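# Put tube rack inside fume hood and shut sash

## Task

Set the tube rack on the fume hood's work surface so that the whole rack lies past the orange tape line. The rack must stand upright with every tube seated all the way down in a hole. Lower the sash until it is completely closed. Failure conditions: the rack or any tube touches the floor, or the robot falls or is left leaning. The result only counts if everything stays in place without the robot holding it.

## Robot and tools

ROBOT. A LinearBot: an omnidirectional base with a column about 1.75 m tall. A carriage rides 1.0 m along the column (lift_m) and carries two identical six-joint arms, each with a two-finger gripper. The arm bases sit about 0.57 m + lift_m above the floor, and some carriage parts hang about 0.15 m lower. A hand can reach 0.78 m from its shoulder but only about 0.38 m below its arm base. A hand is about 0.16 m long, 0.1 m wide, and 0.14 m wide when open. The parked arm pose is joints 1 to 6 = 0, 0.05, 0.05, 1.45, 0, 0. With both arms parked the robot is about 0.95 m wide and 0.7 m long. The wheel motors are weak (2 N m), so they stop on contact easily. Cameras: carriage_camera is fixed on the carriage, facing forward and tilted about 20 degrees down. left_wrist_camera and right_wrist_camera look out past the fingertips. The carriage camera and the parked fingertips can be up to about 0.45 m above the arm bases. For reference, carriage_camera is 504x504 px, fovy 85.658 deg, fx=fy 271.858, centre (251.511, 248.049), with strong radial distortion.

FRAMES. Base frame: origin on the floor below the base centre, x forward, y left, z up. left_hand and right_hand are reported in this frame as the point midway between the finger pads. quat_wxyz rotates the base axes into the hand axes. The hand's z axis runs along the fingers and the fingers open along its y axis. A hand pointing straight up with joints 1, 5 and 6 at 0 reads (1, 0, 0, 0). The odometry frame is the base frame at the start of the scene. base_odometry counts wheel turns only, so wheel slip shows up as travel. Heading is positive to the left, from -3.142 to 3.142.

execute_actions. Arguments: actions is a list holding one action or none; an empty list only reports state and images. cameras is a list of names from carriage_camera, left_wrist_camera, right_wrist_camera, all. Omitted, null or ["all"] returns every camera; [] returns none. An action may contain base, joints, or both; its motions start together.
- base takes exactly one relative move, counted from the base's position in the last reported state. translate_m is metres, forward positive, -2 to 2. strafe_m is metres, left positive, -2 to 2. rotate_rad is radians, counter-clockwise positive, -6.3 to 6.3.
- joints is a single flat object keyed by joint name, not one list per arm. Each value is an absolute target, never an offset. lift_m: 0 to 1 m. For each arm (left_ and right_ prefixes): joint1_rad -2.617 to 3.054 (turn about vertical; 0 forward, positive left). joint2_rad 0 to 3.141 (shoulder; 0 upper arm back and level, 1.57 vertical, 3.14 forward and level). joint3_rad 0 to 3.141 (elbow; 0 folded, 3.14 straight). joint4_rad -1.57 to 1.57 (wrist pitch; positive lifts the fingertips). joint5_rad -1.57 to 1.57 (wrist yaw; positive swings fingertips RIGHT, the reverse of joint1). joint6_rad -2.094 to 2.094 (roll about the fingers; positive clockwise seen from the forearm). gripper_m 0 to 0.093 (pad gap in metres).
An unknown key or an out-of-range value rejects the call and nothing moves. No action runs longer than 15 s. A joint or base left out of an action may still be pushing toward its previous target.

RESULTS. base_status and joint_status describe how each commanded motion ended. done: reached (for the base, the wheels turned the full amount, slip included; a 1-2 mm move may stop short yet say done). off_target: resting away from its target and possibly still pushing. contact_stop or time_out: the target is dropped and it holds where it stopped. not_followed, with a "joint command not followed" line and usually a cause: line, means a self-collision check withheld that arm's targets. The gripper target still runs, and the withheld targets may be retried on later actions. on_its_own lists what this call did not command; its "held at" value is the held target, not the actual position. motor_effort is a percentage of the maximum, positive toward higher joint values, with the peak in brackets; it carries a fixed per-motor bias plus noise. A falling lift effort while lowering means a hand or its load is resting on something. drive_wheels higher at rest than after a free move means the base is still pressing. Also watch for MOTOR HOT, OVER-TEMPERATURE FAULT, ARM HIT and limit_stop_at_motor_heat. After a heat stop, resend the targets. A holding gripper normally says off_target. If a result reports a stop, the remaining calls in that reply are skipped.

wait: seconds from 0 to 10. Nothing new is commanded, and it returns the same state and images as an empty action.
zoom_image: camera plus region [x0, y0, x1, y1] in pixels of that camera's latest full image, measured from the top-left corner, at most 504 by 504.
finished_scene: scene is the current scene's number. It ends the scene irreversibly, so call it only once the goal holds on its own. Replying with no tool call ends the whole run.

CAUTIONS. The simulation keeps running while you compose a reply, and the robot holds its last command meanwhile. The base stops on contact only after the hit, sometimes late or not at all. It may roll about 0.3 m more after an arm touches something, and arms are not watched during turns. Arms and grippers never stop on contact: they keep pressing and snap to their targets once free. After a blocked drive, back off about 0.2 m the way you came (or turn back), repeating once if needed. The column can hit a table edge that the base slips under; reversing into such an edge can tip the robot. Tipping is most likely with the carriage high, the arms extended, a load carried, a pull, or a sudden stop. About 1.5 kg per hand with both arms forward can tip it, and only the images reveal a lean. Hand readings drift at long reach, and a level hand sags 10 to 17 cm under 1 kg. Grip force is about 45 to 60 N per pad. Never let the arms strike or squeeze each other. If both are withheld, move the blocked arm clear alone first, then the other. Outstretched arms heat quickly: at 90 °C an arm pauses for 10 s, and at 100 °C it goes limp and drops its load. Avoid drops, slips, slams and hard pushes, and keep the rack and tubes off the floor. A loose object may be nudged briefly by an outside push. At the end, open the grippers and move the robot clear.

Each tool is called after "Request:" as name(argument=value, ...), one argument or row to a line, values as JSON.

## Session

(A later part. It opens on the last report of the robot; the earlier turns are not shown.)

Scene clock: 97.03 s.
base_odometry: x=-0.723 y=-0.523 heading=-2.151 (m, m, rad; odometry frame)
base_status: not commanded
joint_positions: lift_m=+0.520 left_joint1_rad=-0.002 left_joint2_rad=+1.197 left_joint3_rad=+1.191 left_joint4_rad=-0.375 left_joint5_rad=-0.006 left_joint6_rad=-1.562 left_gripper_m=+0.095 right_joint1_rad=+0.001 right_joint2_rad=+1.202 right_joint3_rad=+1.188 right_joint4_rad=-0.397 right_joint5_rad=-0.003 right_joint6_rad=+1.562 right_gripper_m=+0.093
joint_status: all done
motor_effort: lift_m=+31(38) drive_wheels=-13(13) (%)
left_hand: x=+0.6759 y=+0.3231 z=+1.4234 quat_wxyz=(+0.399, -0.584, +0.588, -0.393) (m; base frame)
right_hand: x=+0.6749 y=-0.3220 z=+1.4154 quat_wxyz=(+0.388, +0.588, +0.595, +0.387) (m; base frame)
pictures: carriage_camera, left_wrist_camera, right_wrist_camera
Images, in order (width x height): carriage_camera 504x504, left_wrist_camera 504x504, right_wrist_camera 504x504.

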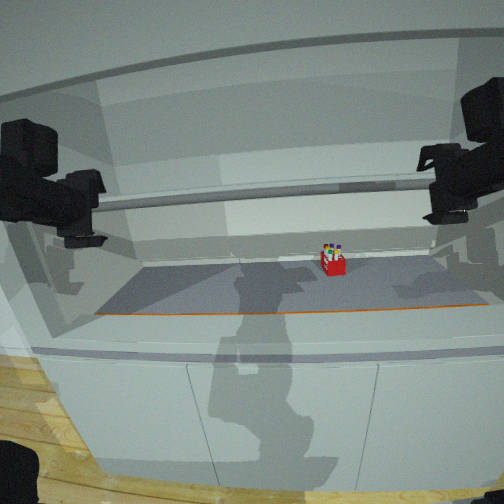

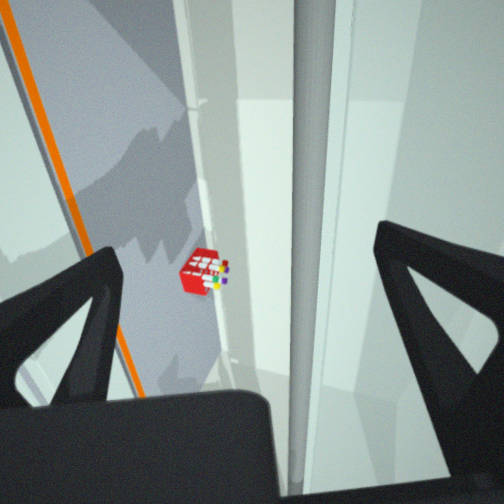

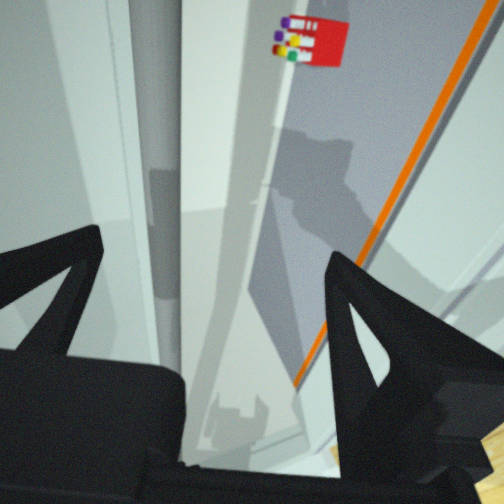

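Request:
execute_actions(
  actions=[
    {"base":{"translate_m":0.15}},
  ],
)

Scene clock: 99.00 s.
base_odometry: x=-0.805 y=-0.648 heading=-2.152 (m, m, rad; odometry frame)
base_status: done
joint_positions: lift_m=+0.520 left_joint1_rad=-0.002 left_joint2_rad=+1.197 left_joint3_rad=+1.191 left_joint4_rad=-0.380 left_joint5_rad=-0.005 left_joint6_rad=-1.562 left_gripper_m=+0.095 right_joint1_rad=+0.001 right_joint2_rad=+1.167 right_joint3_rad=+1.188 right_joint4_rad=-0.459 right_joint5_rad=-0.003 right_joint6_rad=+1.563 right_gripper_m=+0.093
joint_status: not commanded
motor_effort: lift_m=+31(31) drive_wheels=+20(45) (%)
left_hand: x=+0.6755 y=+0.3231 z=+1.4223 quat_wxyz=(+0.398, -0.584, +0.589, -0.392) (m; base frame)
right_hand: x=+0.6615 y=-0.3221 z=+1.4142 quat_wxyz=(+0.380, +0.594, +0.600, +0.379) (m; base frame)
pictures: carriage_camera, left_wrist_camera, right_wrist_camera
Images, in order (width x height): carriage_camera 504x504, left_wrist_camera 504x504, right_wrist_camera 504x504.

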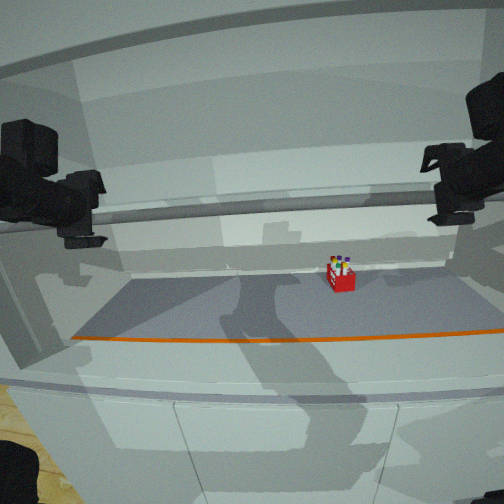

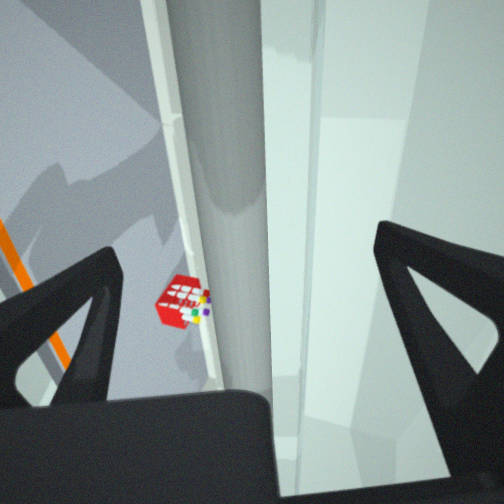

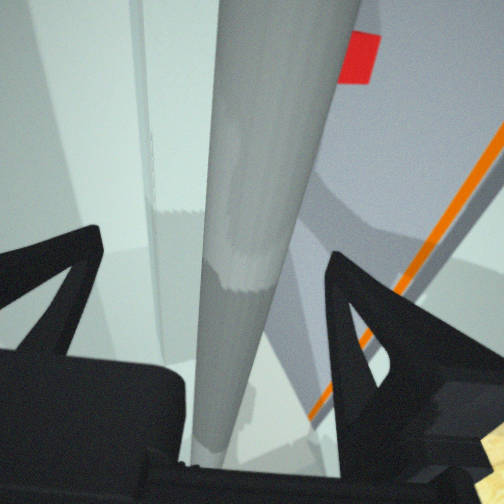

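Request:
execute_actions(
  actions=[
    {"joints":{"left_joint2_rad":1.31,"left_joint3_rad":1.29,"right_joint2_rad":1.16,"right_joint3_rad":1.16}},
  ],
  cameras=[],
)

Request:
execute_actions(
  actions=[
    {"joints":{"lift_m":0.44}},
  ],
)

Scene clock: 99.93 s.
base_odometry: x=-0.805 y=-0.648 heading=-2.152 (m, m, rad; odometry frame)
base_status: not commanded
joint_positions: lift_m=+0.520 left_joint1_rad=-0.002 left_joint2_rad=+1.305 left_joint3_rad=+1.281 left_joint4_rad=-0.386 left_joint5_rad=-0.005 left_joint6_rad=-1.562 left_gripper_m=+0.095 right_joint1_rad=+0.001 right_joint2_rad=+1.160 right_joint3_rad=+1.179 right_joint4_rad=-0.448 right_joint5_rad=-0.002 right_joint6_rad=+1.563 right_gripper_m=+0.093
joint_status: all done
motor_effort: lift_m=+31(31) drive_wheels=+19(20) (%)
left_hand: x=+0.7012 y=+0.3230 z=+1.4214 quat_wxyz=(+0.391, -0.589, +0.594, -0.385) (m; base frame)
right_hand: x=+0.6608 y=-0.3221 z=+1.4149 quat_wxyz=(+0.383, +0.592, +0.598, +0.381) (m; base frame)
pictures: none
No camera images: the call's "cameras" was empty. Leave "cameras" out to get every camera's image.

Scene clock: 100.80 s.
base_odometry: x=-0.805 y=-0.648 heading=-2.152 (m, m, rad; odometry frame)
base_status: not commanded
joint_positions: lift_m=+0.441 left_joint1_rad=-0.002 left_joint2_rad=+1.290 left_joint3_rad=+1.306 left_joint4_rad=-0.270 left_joint5_rad=-0.005 left_joint6_rad=-1.563 left_gripper_m=+0.095 right_joint1_rad=+0.001 right_joint2_rad=+1.135 right_joint3_rad=+1.179 right_joint4_rad=-0.269 right_joint5_rad=-0.002 right_joint6_rad=+1.563 right_gripper_m=+0.093
joint_status: all done
motor_effort: lift_m=+22(23) drive_wheels=+15(19) (%)
left_hand: x=+0.7078 y=+0.3230 z=+1.3871 quat_wxyz=(+0.435, -0.558, +0.561, -0.430) (m; base frame)
right_hand: x=+0.6691 y=-0.3221 z=+1.3867 quat_wxyz=(+0.442, +0.550, +0.556, +0.440) (m; base frame)
pictures: carriage_camera, left_wrist_camera, right_wrist_camera
Images, in order (width x height): carriage_camera 504x504, left_wrist_camera 504x504, right_wrist_camera 504x504.

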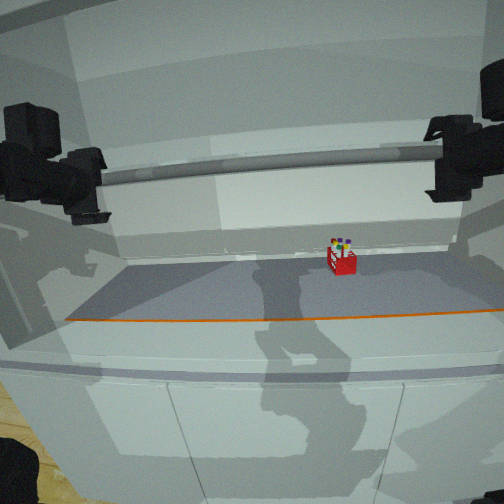

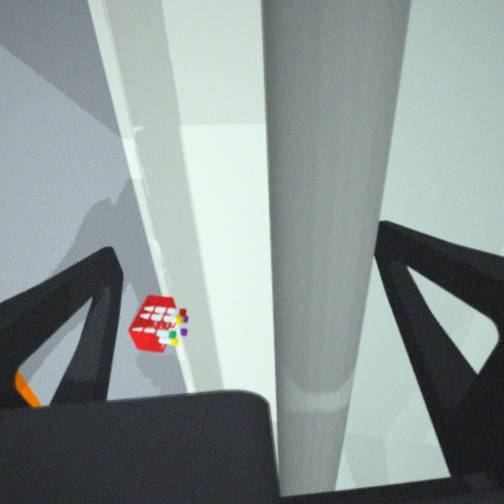

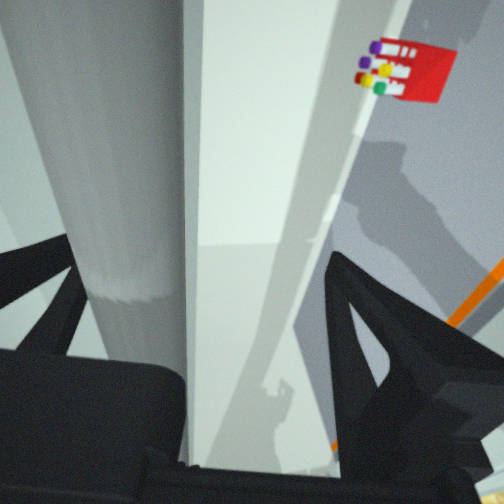

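Request:
execute_actions(
  actions=[
    {"joints":{"lift_m":0.39,"left_joint4_rad":-0.55,"right_joint4_rad":-0.55}},
  ],
)

Scene clock: 101.90 s.
base_odometry: x=-0.805 y=-0.649 heading=-2.152 (m, m, rad; odometry frame)
base_status: not commanded
joint_positions: lift_m=+0.391 left_joint1_rad=-0.002 left_joint2_rad=+1.290 left_joint3_rad=+1.354 left_joint4_rad=-0.230 left_joint5_rad=-0.004 left_joint6_rad=-1.563 left_gripper_m=+0.095 right_joint1_rad=+0.001 right_joint2_rad=+1.139 right_joint3_rad=+1.227 right_joint4_rad=-0.223 right_joint5_rad=-0.002 right_joint6_rad=+1.563 right_gripper_m=+0.093
joint_status: left_joint4_rad off_target (ended at -0.230, target -0.550); right_joint4_rad off_target (ended at -0.224, target -0.550); the others done
motor_effort: lift_m=+19(21) drive_wheels=-35(36) (%)
left_hand: x=+0.7087 y=+0.3228 z=+1.3701 quat_wxyz=(+0.459, -0.538, +0.541, -0.454) (m; base frame)
right_hand: x=+0.6707 y=-0.3222 z=+1.3696 quat_wxyz=(+0.466, +0.530, +0.535, +0.464) (m; base frame)
pictures: carriage_camera, left_wrist_camera, right_wrist_camera
Images, in order (width x height): carriage_camera 504x504, left_wrist_camera 504x504, right_wrist_camera 504x504.

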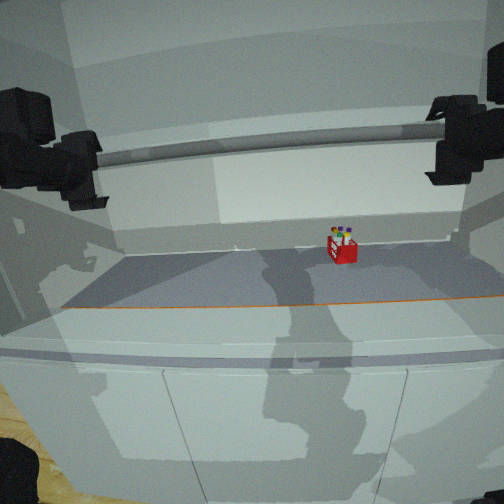

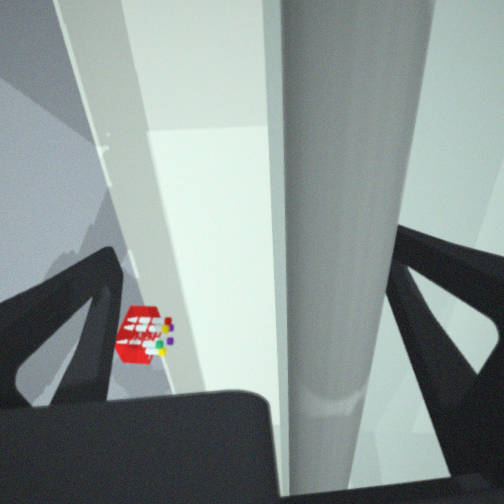

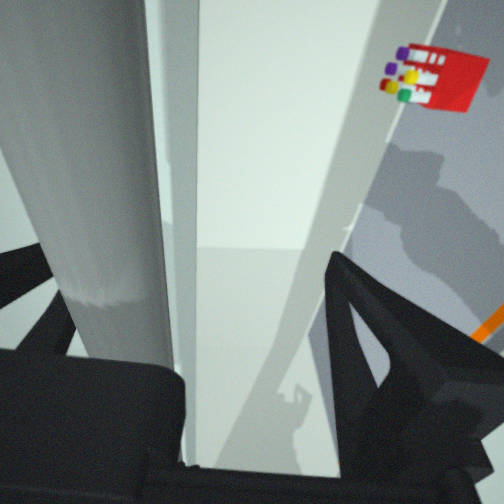

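Request:
execute_actions(
  actions=[
    {"joints":{"lift_m":0.36}},
  ],
)

Scene clock: 103.30 s.
base_odometry: x=-0.805 y=-0.649 heading=-2.152 (m, m, rad; odometry frame)
base_status: not commanded
joint_positions: lift_m=+0.361 left_joint1_rad=-0.002 left_joint2_rad=+1.290 left_joint3_rad=+1.359 left_joint4_rad=-0.249 left_joint5_rad=-0.004 left_joint6_rad=-1.564 left_gripper_m=+0.095 right_joint1_rad=+0.001 right_joint2_rad=+1.139 right_joint3_rad=+1.234 right_joint4_rad=-0.246 right_joint5_rad=-0.002 right_joint6_rad=+1.563 right_gripper_m=+0.093
joint_status: all done
motor_effort: lift_m=+19(14) drive_wheels=-33(38) (%)
left_hand: x=+0.7078 y=+0.3228 z=+1.3382 quat_wxyz=(+0.456, -0.541, +0.544, -0.451) (m; base frame)
right_hand: x=+0.6696 y=-0.3222 z=+1.3375 quat_wxyz=(+0.462, +0.534, +0.539, +0.460) (m; base frame)
pictures: carriage_camera, left_wrist_camera, right_wrist_camera
Images, in order (width x height): carriage_camera 504x504, left_wrist_camera 504x504, right_wrist_camera 504x504.

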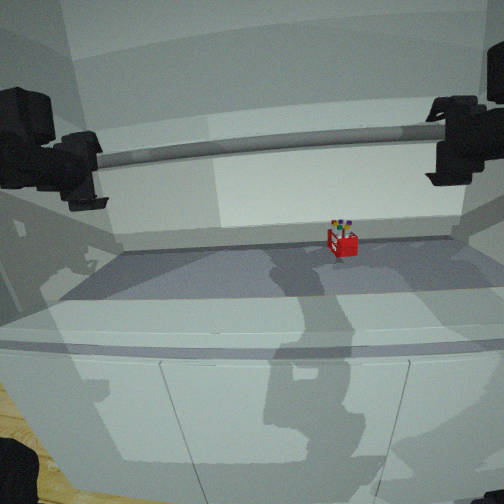

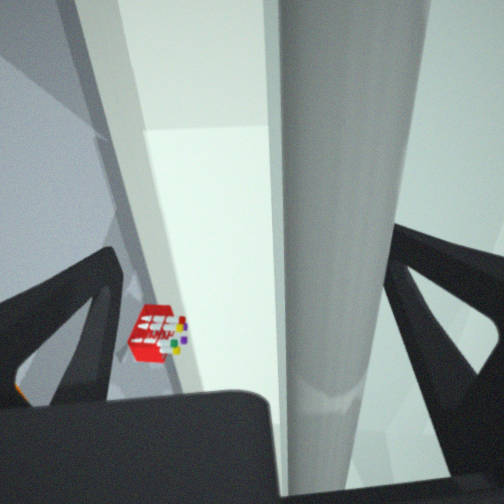

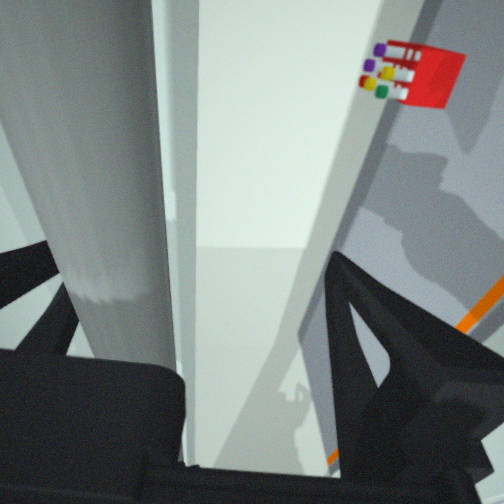

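Request:
execute_actions(
  actions=[
    {"joints":{"lift_m":0.31,"left_gripper_m":0.045,"right_gripper_m":0.045}},
  ],
  cameras=["carriage_camera"],
)

Request:
execute_actions(
  actions=[
    {"joints":{"lift_m":0.24}},
  ],
  cameras=["carriage_camera"],
)

Request:
execute_actions(
  actions=[
    {"joints":{"lift_m":0.17}},
  ],
)

Scene clock: 104.93 s.
base_odometry: x=-0.805 y=-0.648 heading=-2.152 (m, m, rad; odometry frame)
base_status: not commanded
joint_positions: lift_m=+0.311 left_joint1_rad=-0.002 left_joint2_rad=+1.269 left_joint3_rad=+1.357 left_joint4_rad=-0.318 left_joint5_rad=-0.001 left_joint6_rad=-1.567 left_gripper_m=+0.045 right_joint1_rad=+0.001 right_joint2_rad=+1.141 right_joint3_rad=+1.250 right_joint4_rad=-0.267 right_joint5_rad=-0.002 right_joint6_rad=+1.563 right_gripper_m=+0.045
joint_status: all done
on_its_own: left_joint4_rad moved -0.070 toward your old target -0.550
motor_effort: lift_m=+19(21) drive_wheels=-27(37) (%)
left_hand: x=+0.6986 y=+0.3223 z=+1.2788 quat_wxyz=(+0.440, -0.553, +0.555, -0.438) (m; base frame)
right_hand: x=+0.6686 y=-0.3222 z=+1.2894 quat_wxyz=(+0.460, +0.535, +0.540, +0.458) (m; base frame)
pictures: carriage_camera
Images, in order (width x height): carriage_camera 504x504.

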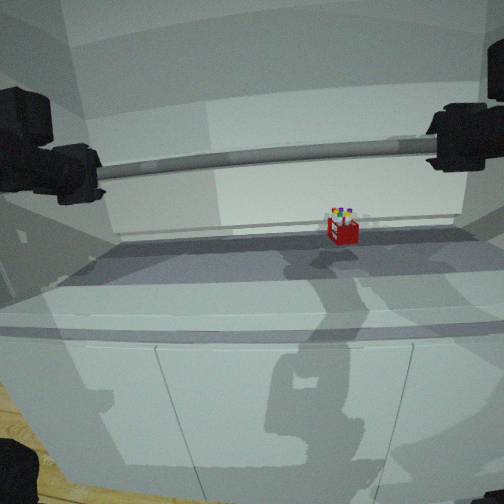

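Scene clock: 106.33 s.
base_odometry: x=-0.805 y=-0.648 heading=-2.152 (m, m, rad; odometry frame)
base_status: not commanded
joint_positions: lift_m=+0.241 left_joint1_rad=-0.002 left_joint2_rad=+1.265 left_joint3_rad=+1.363 left_joint4_rad=-0.302 left_joint5_rad=-0.002 left_joint6_rad=-1.568 left_gripper_m=+0.045 right_joint1_rad=+0.001 right_joint2_rad=+1.126 right_joint3_rad=+1.249 right_joint4_rad=-0.307 right_joint5_rad=-0.004 right_joint6_rad=+1.572 right_gripper_m=+0.045
joint_status: all done
on_its_own: right_joint4_rad moved -0.041 toward your old target -0.550
motor_effort: lift_m=+19(15) drive_wheels=-22(33) (%)
left_hand: x=+0.6981 y=+0.3225 z=+1.2173 quat_wxyz=(+0.447, -0.547, +0.549, -0.446) (m; base frame)
right_hand: x=+0.6627 y=-0.3218 z=+1.2144 quat_wxyz=(+0.450, +0.543, +0.545, +0.453) (m; base frame)
pictures: carriage_camera
Images, in order (width x height): carriage_camera 504x504.

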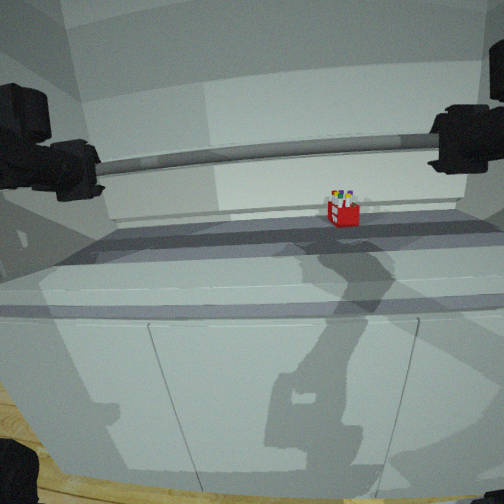

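Scene clock: 107.77 s.
base_odometry: x=-0.805 y=-0.648 heading=-2.152 (m, m, rad; odometry frame)
base_status: not commanded
joint_positions: lift_m=+0.171 left_joint1_rad=-0.002 left_joint2_rad=+1.263 left_joint3_rad=+1.364 left_joint4_rad=-0.311 left_joint5_rad=-0.002 left_joint6_rad=-1.568 left_gripper_m=+0.045 right_joint1_rad=+0.001 right_joint2_rad=+1.119 right_joint3_rad=+1.248 right_joint4_rad=-0.318 right_joint5_rad=-0.004 right_joint6_rad=+1.572 right_gripper_m=+0.045
joint_status: all done
motor_effort: lift_m=+19(19) drive_wheels=-17(27) (%)
left_hand: x=+0.6971 y=+0.3225 z=+1.1462 quat_wxyz=(+0.446, -0.549, +0.551, -0.444) (m; base frame)
right_hand: x=+0.6602 y=-0.3218 z=+1.1439 quat_wxyz=(+0.449, +0.544, +0.546, +0.452) (m; base frame)
pictures: carriage_camera, left_wrist_camera, right_wrist_camera
Images, in order (width x height): carriage_camera 504x504, left_wrist_camera 504x504, right_wrist_camera 504x504.

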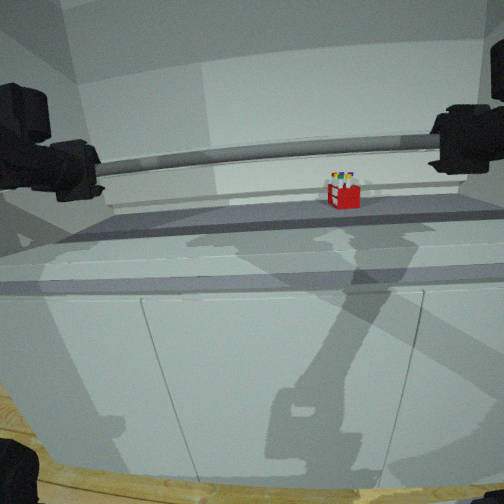

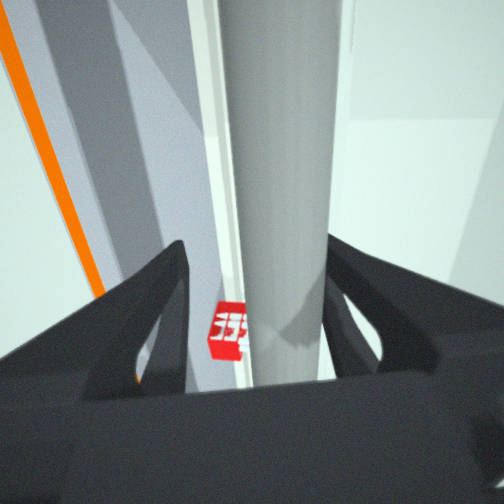

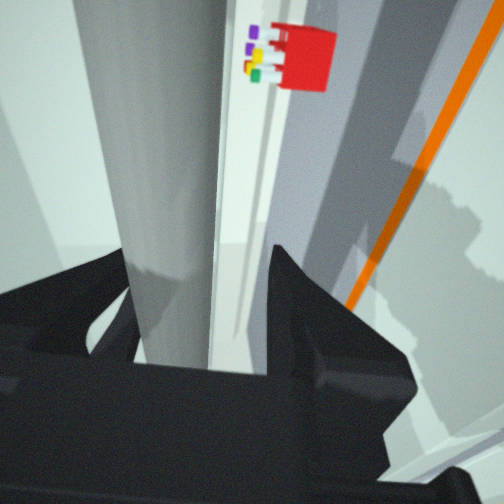

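Request:
execute_actions(
  actions=[
    {"base":{"translate_m":0.012},"joints":{"lift_m":0.10}},
  ],
  cameras=["carriage_camera"],
)

Request:
execute_actions(
  actions=[
    {"joints":{"lift_m":0.04}},
  ],
)

Scene clock: 109.37 s.
base_odometry: x=-0.812 y=-0.658 heading=-2.154 (m, m, rad; odometry frame)
base_status: translate_m contact_stop (by the wheels' count: +0.012 of +0.012)
joint_positions: lift_m=+0.101 left_joint1_rad=-0.002 left_joint2_rad=+1.236 left_joint3_rad=+1.375 left_joint4_rad=-0.294 left_joint5_rad=-0.013 left_joint6_rad=-1.569 left_gripper_m=+0.045 right_joint1_rad=+0.001 right_joint2_rad=+1.092 right_joint3_rad=+1.257 right_joint4_rad=-0.288 right_joint5_rad=-0.015 right_joint6_rad=+1.569 right_gripper_m=+0.045
joint_status: all done
motor_effort: lift_m=+19(18) drive_wheels=-8(42) (%)
left_hand: x=+0.6891 y=+0.3244 z=+1.0964 quat_wxyz=(+0.463, -0.539, +0.535, -0.456) (m; base frame)
right_hand: x=+0.6529 y=-0.3200 z=+1.0955 quat_wxyz=(+0.465, +0.525, +0.534, +0.472) (m; base frame)
pictures: carriage_camera
Images, in order (width x height): carriage_camera 504x504.

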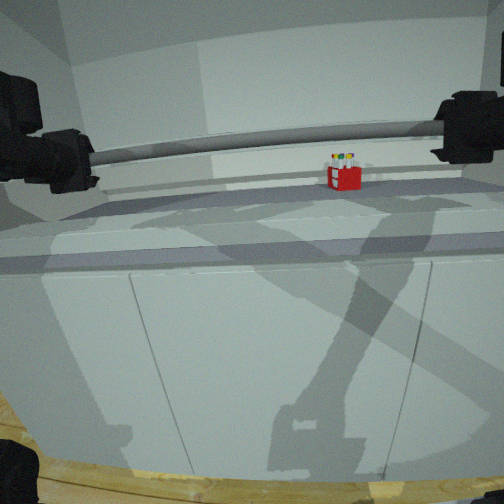

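not run: a stop came earlier in this reply.

Request:
execute_actions(
  actions=[
    {"joints":{"left_joint3_rad":1.15,"right_joint3_rad":1.02,"left_joint4_rad":-0.45,"right_joint4_rad":-0.45}},
  ],
  cameras=["carriage_camera"],
)

Request:
execute_actions(
  actions=[
    {"joints":{"lift_m":0.05}},
  ],
)

Scene clock: 110.77 s.
base_odometry: x=-0.812 y=-0.658 heading=-2.154 (m, m, rad; odometry frame)
base_status: not commanded
joint_positions: lift_m=+0.101 left_joint1_rad=-0.002 left_joint2_rad=+1.226 left_joint3_rad=+1.248 left_joint4_rad=-0.143 left_joint5_rad=-0.012 left_joint6_rad=-1.568 left_gripper_m=+0.045 right_joint1_rad=+0.001 right_joint2_rad=+1.077 right_joint3_rad=+1.135 right_joint4_rad=-0.151 right_joint5_rad=-0.013 right_joint6_rad=+1.569 right_gripper_m=+0.045
joint_status: left_joint3_rad off_target (ended at +1.248, target +1.150); left_joint4_rad off_target (ended at -0.143, target -0.450); right_joint3_rad off_target (ended at +1.134, target +1.020); right_joint4_rad off_target (ended at -0.151, target -0.450)
motor_effort: lift_m=+19(19) drive_wheels=+9(9) (%)
left_hand: x=+0.6974 y=+0.3242 z=+1.0756 quat_wxyz=(+0.472, -0.531, +0.528, -0.465) (m; base frame)
right_hand: x=+0.6596 y=-0.3202 z=+1.0752 quat_wxyz=(+0.473, +0.519, +0.527, +0.479) (m; base frame)
pictures: carriage_camera
Images, in order (width x height): carriage_camera 504x504.

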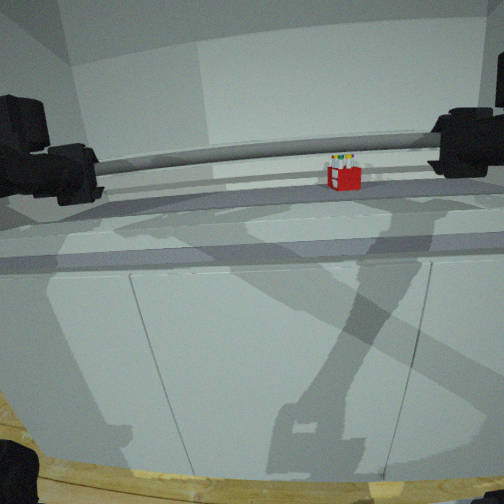

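Scene clock: 112.10 s.
base_odometry: x=-0.812 y=-0.658 heading=-2.154 (m, m, rad; odometry frame)
base_status: not commanded
joint_positions: lift_m=+0.051 left_joint1_rad=-0.002 left_joint2_rad=+1.238 left_joint3_rad=+1.231 left_joint4_rad=-0.199 left_joint5_rad=-0.010 left_joint6_rad=-1.565 left_gripper_m=+0.045 right_joint1_rad=+0.001 right_joint2_rad=+1.074 right_joint3_rad=+1.117 right_joint4_rad=-0.222 right_joint5_rad=-0.013 right_joint6_rad=+1.561 right_gripper_m=+0.045
joint_status: all done
on_its_own: left_joint4_rad moved -0.056 toward your old target -0.450; right_joint4_rad moved -0.071 toward your old target -0.450
motor_effort: lift_m=+19(18) drive_wheels=+12(21) (%)
left_hand: x=+0.6987 y=+0.3238 z=+0.9992 quat_wxyz=(+0.450, -0.549, +0.549, -0.442) (m; base frame)
right_hand: x=+0.6572 y=-0.3202 z=+1.0000 quat_wxyz=(+0.452, +0.537, +0.549, +0.455) (m; base frame)
pictures: carriage_camera, left_wrist_camera, right_wrist_camera
Images, in order (width x height): carriage_camera 504x504, left_wrist_camera 504x504, right_wrist_camera 504x504.

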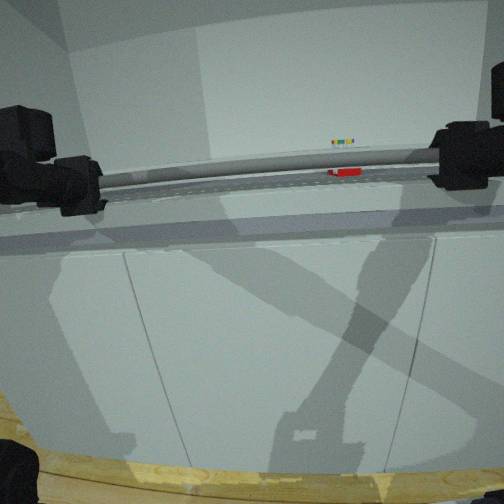

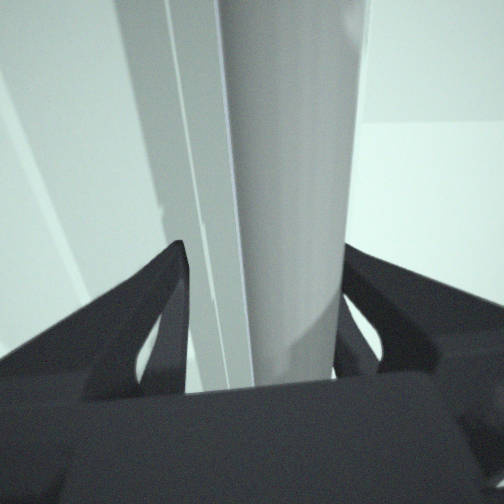

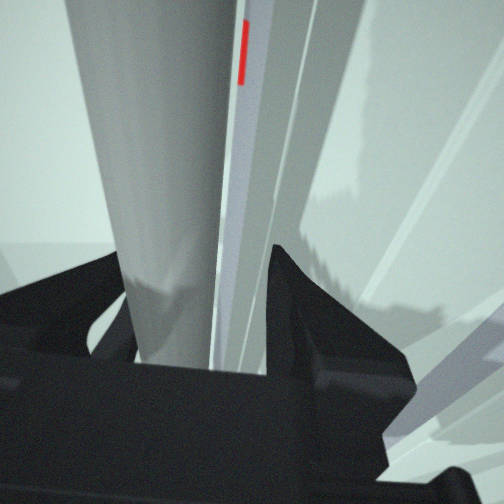

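Request:
execute_actions(
  actions=[
    {"joints":{"lift_m":0.015,"left_gripper_m":0.036,"right_gripper_m":0.036}},
  ],
)

Scene clock: 112.90 s.
base_odometry: x=-0.812 y=-0.658 heading=-2.154 (m, m, rad; odometry frame)
base_status: not commanded
joint_positions: lift_m=+0.016 left_joint1_rad=-0.002 left_joint2_rad=+1.236 left_joint3_rad=+1.235 left_joint4_rad=-0.065 left_joint5_rad=-0.008 left_joint6_rad=-1.572 left_gripper_m=+0.036 right_joint1_rad=+0.002 right_joint2_rad=+1.070 right_joint3_rad=+1.119 right_joint4_rad=-0.084 right_joint5_rad=-0.018 right_joint6_rad=+1.539 right_gripper_m=+0.036
joint_status: all done
motor_effort: lift_m=+17(13) drive_wheels=+10(12) (%)
left_hand: x=+0.7023 y=+0.3235 z=+1.0001 quat_wxyz=(+0.485, -0.518, +0.514, -0.482) (m; base frame)
right_hand: x=+0.6594 y=-0.3191 z=+1.0018 quat_wxyz=(+0.494, +0.496, +0.521, +0.489) (m; base frame)
pictures: carriage_camera, left_wrist_camera, right_wrist_camera
Images, in order (width x height): carriage_camera 504x504, left_wrist_camera 504x504, right_wrist_camera 504x504.

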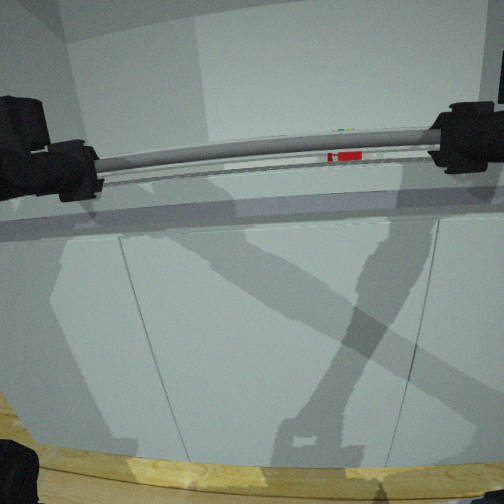

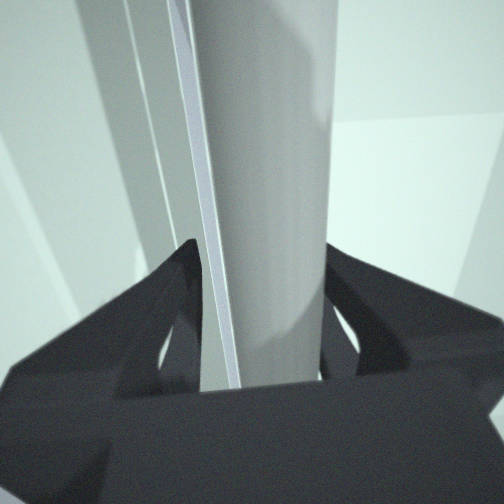

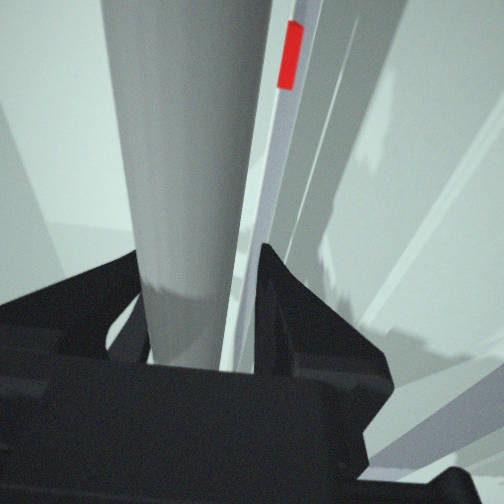

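Request:
execute_actions(
  actions=[
    {"joints":{"lift_m":0.05,"left_gripper_m":0.06,"right_gripper_m":0.06,"left_joint3_rad":1.25,"right_joint3_rad":1.12,"left_joint4_rad":-0.15,"right_joint4_rad":-0.15}},
  ],
  cameras=[],
)

Request:
execute_actions(
  actions=[
    {"base":{"translate_m":-0.08}},
  ],
  cameras=[],
)

Request:
execute_actions(
  actions=[
    {"joints":{"lift_m":0.28,"left_gripper_m":0,"right_gripper_m":0,"left_joint3_rad":1.31,"right_joint3_rad":1.16,"left_joint4_rad":-0.9,"right_joint4_rad":-0.9}},
  ],
  cameras=[],
)

Request:
execute_actions(
  actions=[
    {"base":{"translate_m":0.14}},
  ],
)

Scene clock: 114.57 s.
base_odometry: x=-0.812 y=-0.658 heading=-2.154 (m, m, rad; odometry frame)
base_status: not commanded
joint_positions: lift_m=+0.050 left_joint1_rad=-0.002 left_joint2_rad=+1.268 left_joint3_rad=+1.257 left_joint4_rad=-0.126 left_joint5_rad=-0.008 left_joint6_rad=-1.580 left_gripper_m=+0.060 right_joint1_rad=+0.002 right_joint2_rad=+1.101 right_joint3_rad=+1.134 right_joint4_rad=-0.133 right_joint5_rad=-0.012 right_joint6_rad=+1.556 right_gripper_m=+0.060
joint_status: all done
motor_effort: lift_m=+32(30) drive_wheels=+19(20) (%)
left_hand: x=+0.7093 y=+0.3234 z=+1.0160 quat_wxyz=(+0.464, -0.537, +0.529, -0.465) (m; base frame)
right_hand: x=+0.6668 y=-0.3200 z=+1.0193 quat_wxyz=(+0.474, +0.517, +0.532, +0.474) (m; base frame)
pictures: none
No camera images: the call's "cameras" was empty. Leave "cameras" out to get every camera's image.

Scene clock: 116.00 s.
base_odometry: x=-0.768 y=-0.591 heading=-2.154 (m, m, rad; odometry frame)
base_status: done
joint_positions: lift_m=+0.050 left_joint1_rad=-0.002 left_joint2_rad=+1.294 left_joint3_rad=+1.257 left_joint4_rad=-0.127 left_joint5_rad=-0.007 left_joint6_rad=-1.579 left_gripper_m=+0.060 right_joint1_rad=+0.002 right_joint2_rad=+1.147 right_joint3_rad=+1.134 right_joint4_rad=-0.144 right_joint5_rad=-0.005 right_joint6_rad=+1.561 right_gripper_m=+0.060
joint_status: not commanded
motor_effort: lift_m=+32(32) drive_wheels=-20(40) (%)
left_hand: x=+0.7162 y=+0.3233 z=+1.0053 quat_wxyz=(+0.457, -0.543, +0.536, -0.458) (m; base frame)
right_hand: x=+0.6787 y=-0.3212 z=+0.9996 quat_wxyz=(+0.460, +0.533, +0.542, +0.459) (m; base frame)
pictures: none
No camera images: the call's "cameras" was empty. Leave "cameras" out to get every camera's image.

Scene clock: 117.47 s.
base_odometry: x=-0.768 y=-0.591 heading=-2.154 (m, m, rad; odometry frame)
base_status: not commanded
joint_positions: lift_m=+0.280 left_joint1_rad=-0.002 left_joint2_rad=+1.304 left_joint3_rad=+1.300 left_joint4_rad=-0.882 left_joint5_rad=-0.007 left_joint6_rad=-1.578 left_gripper_m=+0.001 right_joint1_rad=+0.002 right_joint2_rad=+1.151 right_joint3_rad=+1.142 right_joint4_rad=-0.898 right_joint5_rad=-0.005 right_joint6_rad=+1.561 right_gripper_m=+0.000
joint_status: all done
motor_effort: lift_m=+32(36) drive_wheels=-20(21) (%)
left_hand: x=+0.6300 y=+0.3235 z=+1.0937 quat_wxyz=(+0.239, -0.669, +0.663, -0.236) (m; base frame)
right_hand: x=+0.5883 y=-0.3213 z=+1.0761 quat_wxyz=(+0.230, +0.664, +0.673, +0.232) (m; base frame)
pictures: none
No camera images: the call's "cameras" was empty. Leave "cameras" out to get every camera's image.

Scene clock: 119.23 s.
base_odometry: x=-0.846 y=-0.708 heading=-2.155 (m, m, rad; odometry frame)
base_status: done
joint_positions: lift_m=+0.280 left_joint1_rad=-0.002 left_joint2_rad=+1.304 left_joint3_rad=+1.300 left_joint4_rad=-0.885 left_joint5_rad=-0.007 left_joint6_rad=-1.578 left_gripper_m=+0.001 right_joint1_rad=+0.002 right_joint2_rad=+1.151 right_joint3_rad=+1.142 right_joint4_rad=-0.900 right_joint5_rad=-0.004 right_joint6_rad=+1.561 right_gripper_m=+0.000
joint_status: not commanded
motor_effort: lift_m=+32(32) drive_wheels=-17(45) (%)
left_hand: x=+0.6294 y=+0.3234 z=+1.0933 quat_wxyz=(+0.237, -0.669, +0.664, -0.235) (m; base frame)
right_hand: x=+0.5878 y=-0.3215 z=+1.0757 quat_wxyz=(+0.229, +0.664, +0.673, +0.230) (m; base frame)
pictures: carriage_camera, left_wrist_camera, right_wrist_camera
Images, in order (width x height): carriage_camera 504x504, left_wrist_camera 504x504, right_wrist_camera 504x504.

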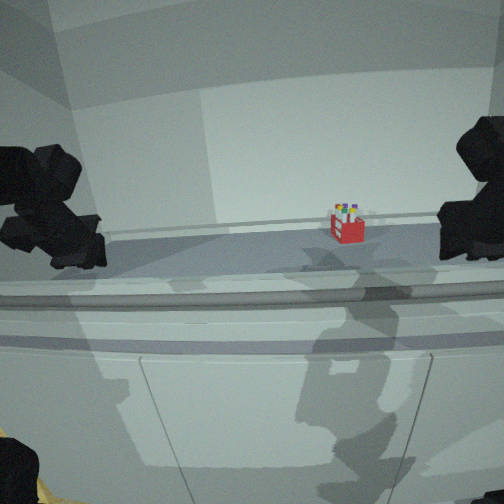

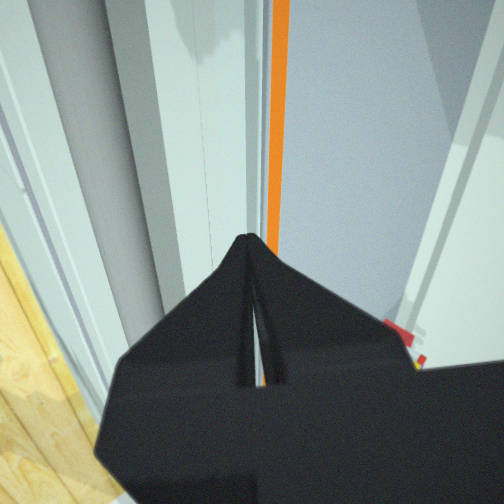

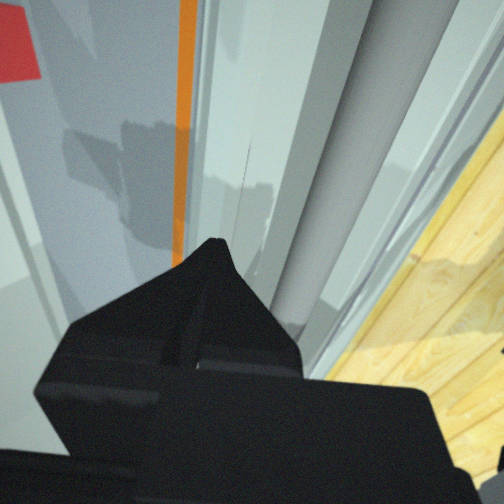

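Request:
execute_actions(
  actions=[
    {"base":{"translate_m":0.012},"joints":{"lift_m":0.25,"left_joint3_rad":1.27,"left_joint4_rad":-0.87}},
  ],
  cameras=[],
)

Request:
execute_actions(
  actions=[
    {"joints":{"lift_m":0.2}},
  ],
)

Scene clock: 120.30 s.
base_odometry: x=-0.853 y=-0.718 heading=-2.156 (m, m, rad; odometry frame)
base_status: done
joint_positions: lift_m=+0.250 left_joint1_rad=-0.002 left_joint2_rad=+1.309 left_joint3_rad=+1.285 left_joint4_rad=-0.864 left_joint5_rad=-0.006 left_joint6_rad=-1.578 left_gripper_m=+0.001 right_joint1_rad=+0.002 right_joint2_rad=+1.156 right_joint3_rad=+1.142 right_joint4_rad=-0.903 right_joint5_rad=-0.003 right_joint6_rad=+1.561 right_gripper_m=+0.000
joint_status: all done
motor_effort: lift_m=+25(26) drive_wheels=-16(52) (%)
left_hand: x=+0.6318 y=+0.3232 z=+1.0593 quat_wxyz=(+0.237, -0.669, +0.664, -0.236) (m; base frame)
right_hand: x=+0.5878 y=-0.3217 z=+1.0443 quat_wxyz=(+0.227, +0.665, +0.674, +0.227) (m; base frame)
pictures: none
No camera images: the call's "cameras" was empty. Leave "cameras" out to get every camera's image.

Scene clock: 121.03 s.
base_odometry: x=-0.853 y=-0.718 heading=-2.156 (m, m, rad; odometry frame)
base_status: not commanded
joint_positions: lift_m=+0.201 left_joint1_rad=-0.002 left_joint2_rad=+1.306 left_joint3_rad=+1.285 left_joint4_rad=-0.850 left_joint5_rad=-0.005 left_joint6_rad=-1.573 left_gripper_m=+0.001 right_joint1_rad=+0.002 right_joint2_rad=+1.138 right_joint3_rad=+1.169 right_joint4_rad=-0.892 right_joint5_rad=-0.002 right_joint6_rad=+1.597 right_gripper_m=+0.000
joint_status: all done
motor_effort: lift_m=+22(21) drive_wheels=-13(16) (%)
left_hand: x=+0.6342 y=+0.3232 z=+1.0127 quat_wxyz=(+0.243, -0.665, +0.664, -0.241) (m; base frame)
right_hand: x=+0.5913 y=-0.3218 z=+1.0122 quat_wxyz=(+0.242, +0.671, +0.655, +0.250) (m; base frame)
pictures: carriage_camera, left_wrist_camera, right_wrist_camera
Images, in order (width x height): carriage_camera 504x504, left_wrist_camera 504x504, right_wrist_camera 504x504.

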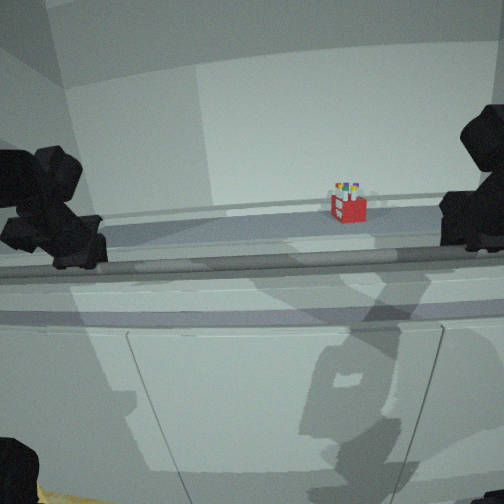

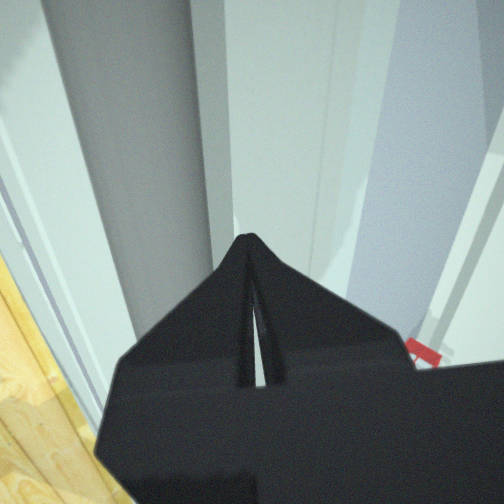

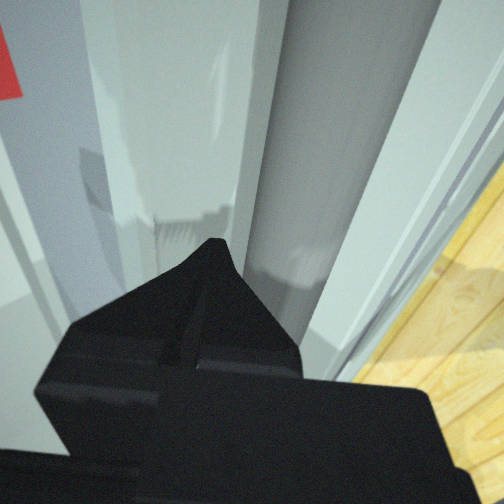

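Request:
execute_actions(
  actions=[
    {"joints":{"lift_m":0.14}},
  ],
  cameras=["carriage_camera"],
)

Request:
execute_actions(
  actions=[
    {"joints":{"lift_m":0.09}},
  ],
  cameras=["carriage_camera"],
)

Scene clock: 122.00 s.
base_odometry: x=-0.852 y=-0.718 heading=-2.156 (m, m, rad; odometry frame)
base_status: not commanded
joint_positions: lift_m=+0.141 left_joint1_rad=-0.002 left_joint2_rad=+1.250 left_joint3_rad=+1.324 left_joint4_rad=-0.828 left_joint5_rad=-0.004 left_joint6_rad=-1.547 left_gripper_m=+0.001 right_joint1_rad=+0.002 right_joint2_rad=+1.088 right_joint3_rad=+1.227 right_joint4_rad=-0.883 right_joint5_rad=-0.002 right_joint6_rad=+1.594 right_gripper_m=+0.000
joint_status: all done
motor_effort: lift_m=+21(19) drive_wheels=+22(23) (%)
left_hand: x=+0.6346 y=+0.3230 z=+0.9914 quat_wxyz=(+0.285, -0.642, +0.657, -0.276) (m; base frame)
right_hand: x=+0.5914 y=-0.3219 z=+0.9921 quat_wxyz=(+0.280, +0.654, +0.641, +0.288) (m; base frame)
pictures: carriage_camera
Images, in order (width x height): carriage_camera 504x504.

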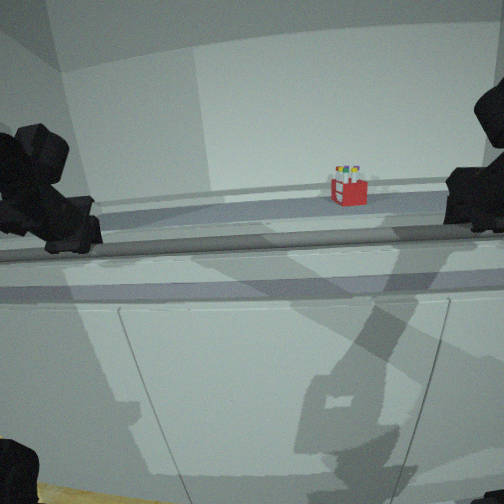

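Scene clock: 122.73 s.
base_odometry: x=-0.852 y=-0.718 heading=-2.156 (m, m, rad; odometry frame)
base_status: not commanded
joint_positions: lift_m=+0.091 left_joint1_rad=-0.002 left_joint2_rad=+1.187 left_joint3_rad=+1.357 left_joint4_rad=-0.756 left_joint5_rad=-0.004 left_joint6_rad=-1.554 left_gripper_m=+0.001 right_joint1_rad=+0.002 right_joint2_rad=+1.025 right_joint3_rad=+1.266 right_joint4_rad=-0.807 right_joint5_rad=-0.001 right_joint6_rad=+1.585 right_gripper_m=+0.000
joint_status: all done
motor_effort: lift_m=+15(21) drive_wheels=+33(33) (%)
left_hand: x=+0.6362 y=+0.3230 z=+0.9914 quat_wxyz=(+0.338, -0.618, +0.628, -0.330) (m; base frame)
right_hand: x=+0.5930 y=-0.3220 z=+0.9927 quat_wxyz=(+0.337, +0.623, +0.616, +0.344) (m; base frame)
pictures: carriage_camera
Images, in order (width x height): carriage_camera 504x504.

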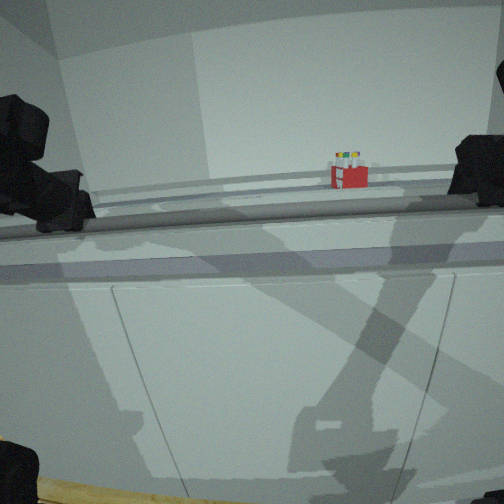

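Bottomed out. Release.

Request:
execute_actions(
  actions=[
    {"joints":{"lift_m":0.26}},
  ],
  cameras=[],
)

Request:
execute_actions(
  actions=[
    {"base":{"translate_m":-0.4},"joints":{"lift_m":0.03}},
  ],
)

Scene clock: 124.10 s.
base_odometry: x=-0.853 y=-0.718 heading=-2.156 (m, m, rad; odometry frame)
base_status: not commanded
joint_positions: lift_m=+0.260 left_joint1_rad=-0.002 left_joint2_rad=+1.308 left_joint3_rad=+1.286 left_joint4_rad=-0.854 left_joint5_rad=-0.004 left_joint6_rad=-1.561 left_gripper_m=+0.001 right_joint1_rad=+0.002 right_joint2_rad=+1.159 right_joint3_rad=+1.172 right_joint4_rad=-0.900 right_joint5_rad=-0.003 right_joint6_rad=+1.579 right_gripper_m=+0.000
joint_status: all done
motor_effort: lift_m=+31(31) drive_wheels=+11(36) (%)
left_hand: x=+0.6338 y=+0.3230 z=+1.0710 quat_wxyz=(+0.243, -0.662, +0.668, -0.238) (m; base frame)
right_hand: x=+0.5927 y=-0.3218 z=+1.0652 quat_wxyz=(+0.235, +0.668, +0.664, +0.239) (m; base frame)
pictures: none
No camera images: the call's "cameras" was empty. Leave "cameras" out to get every camera's image.

Scene clock: 125.57 s.
base_odometry: x=-0.815 y=-0.662 heading=-2.154 (m, m, rad; odometry frame)
base_status: translate_m contact_stop (by the wheels' count: -0.068 of -0.400)
joint_positions: lift_m=+0.031 left_joint1_rad=-0.002 left_joint2_rad=+1.236 left_joint3_rad=+1.367 left_joint4_rad=-0.382 left_joint5_rad=+0.010 left_joint6_rad=-1.577 left_gripper_m=+0.001 right_joint1_rad=+0.002 right_joint2_rad=+1.093 right_joint3_rad=+1.268 right_joint4_rad=-0.401 right_joint5_rad=+0.012 right_joint6_rad=+1.561 right_gripper_m=+0.000
joint_status: all done
motor_effort: lift_m=+16(28) drive_wheels=-19(44) (%)
left_hand: x=+0.6853 y=+0.3205 z=+1.0017 quat_wxyz=(+0.429, -0.558, +0.559, -0.438) (m; base frame)
right_hand: x=+0.6479 y=-0.3241 z=+1.0026 quat_wxyz=(+0.445, +0.553, +0.554, +0.435) (m; base frame)
pictures: carriage_camera, left_wrist_camera, right_wrist_camera
Images, in order (width x height): carriage_camera 504x504, left_wrist_camera 504x504, right_wrist_camera 504x504.

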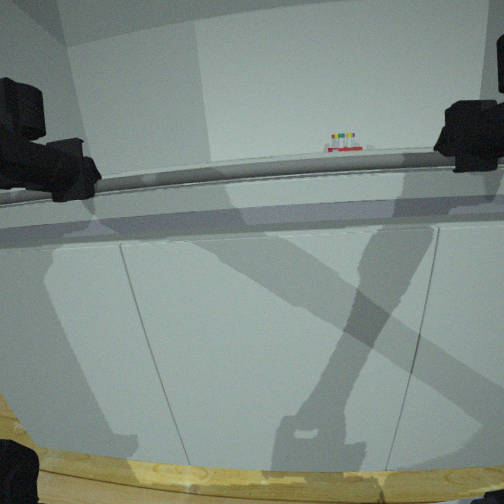

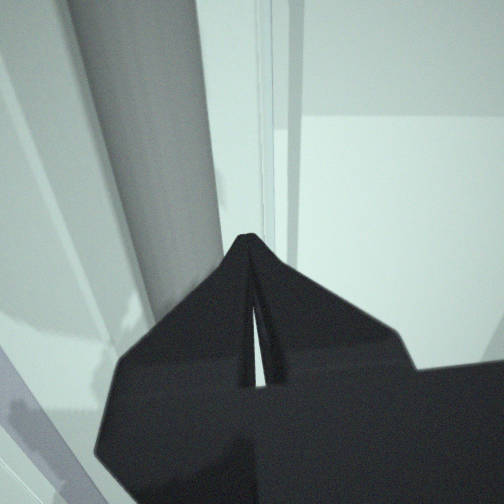

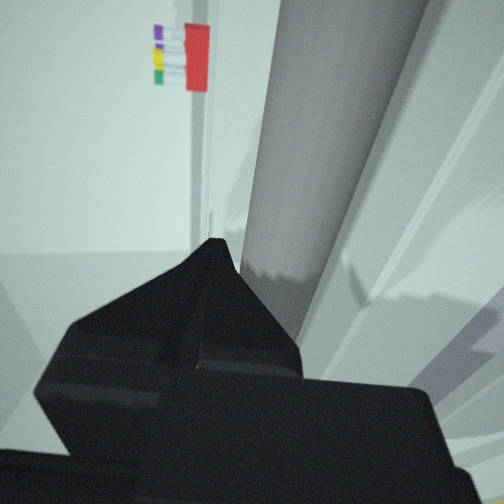

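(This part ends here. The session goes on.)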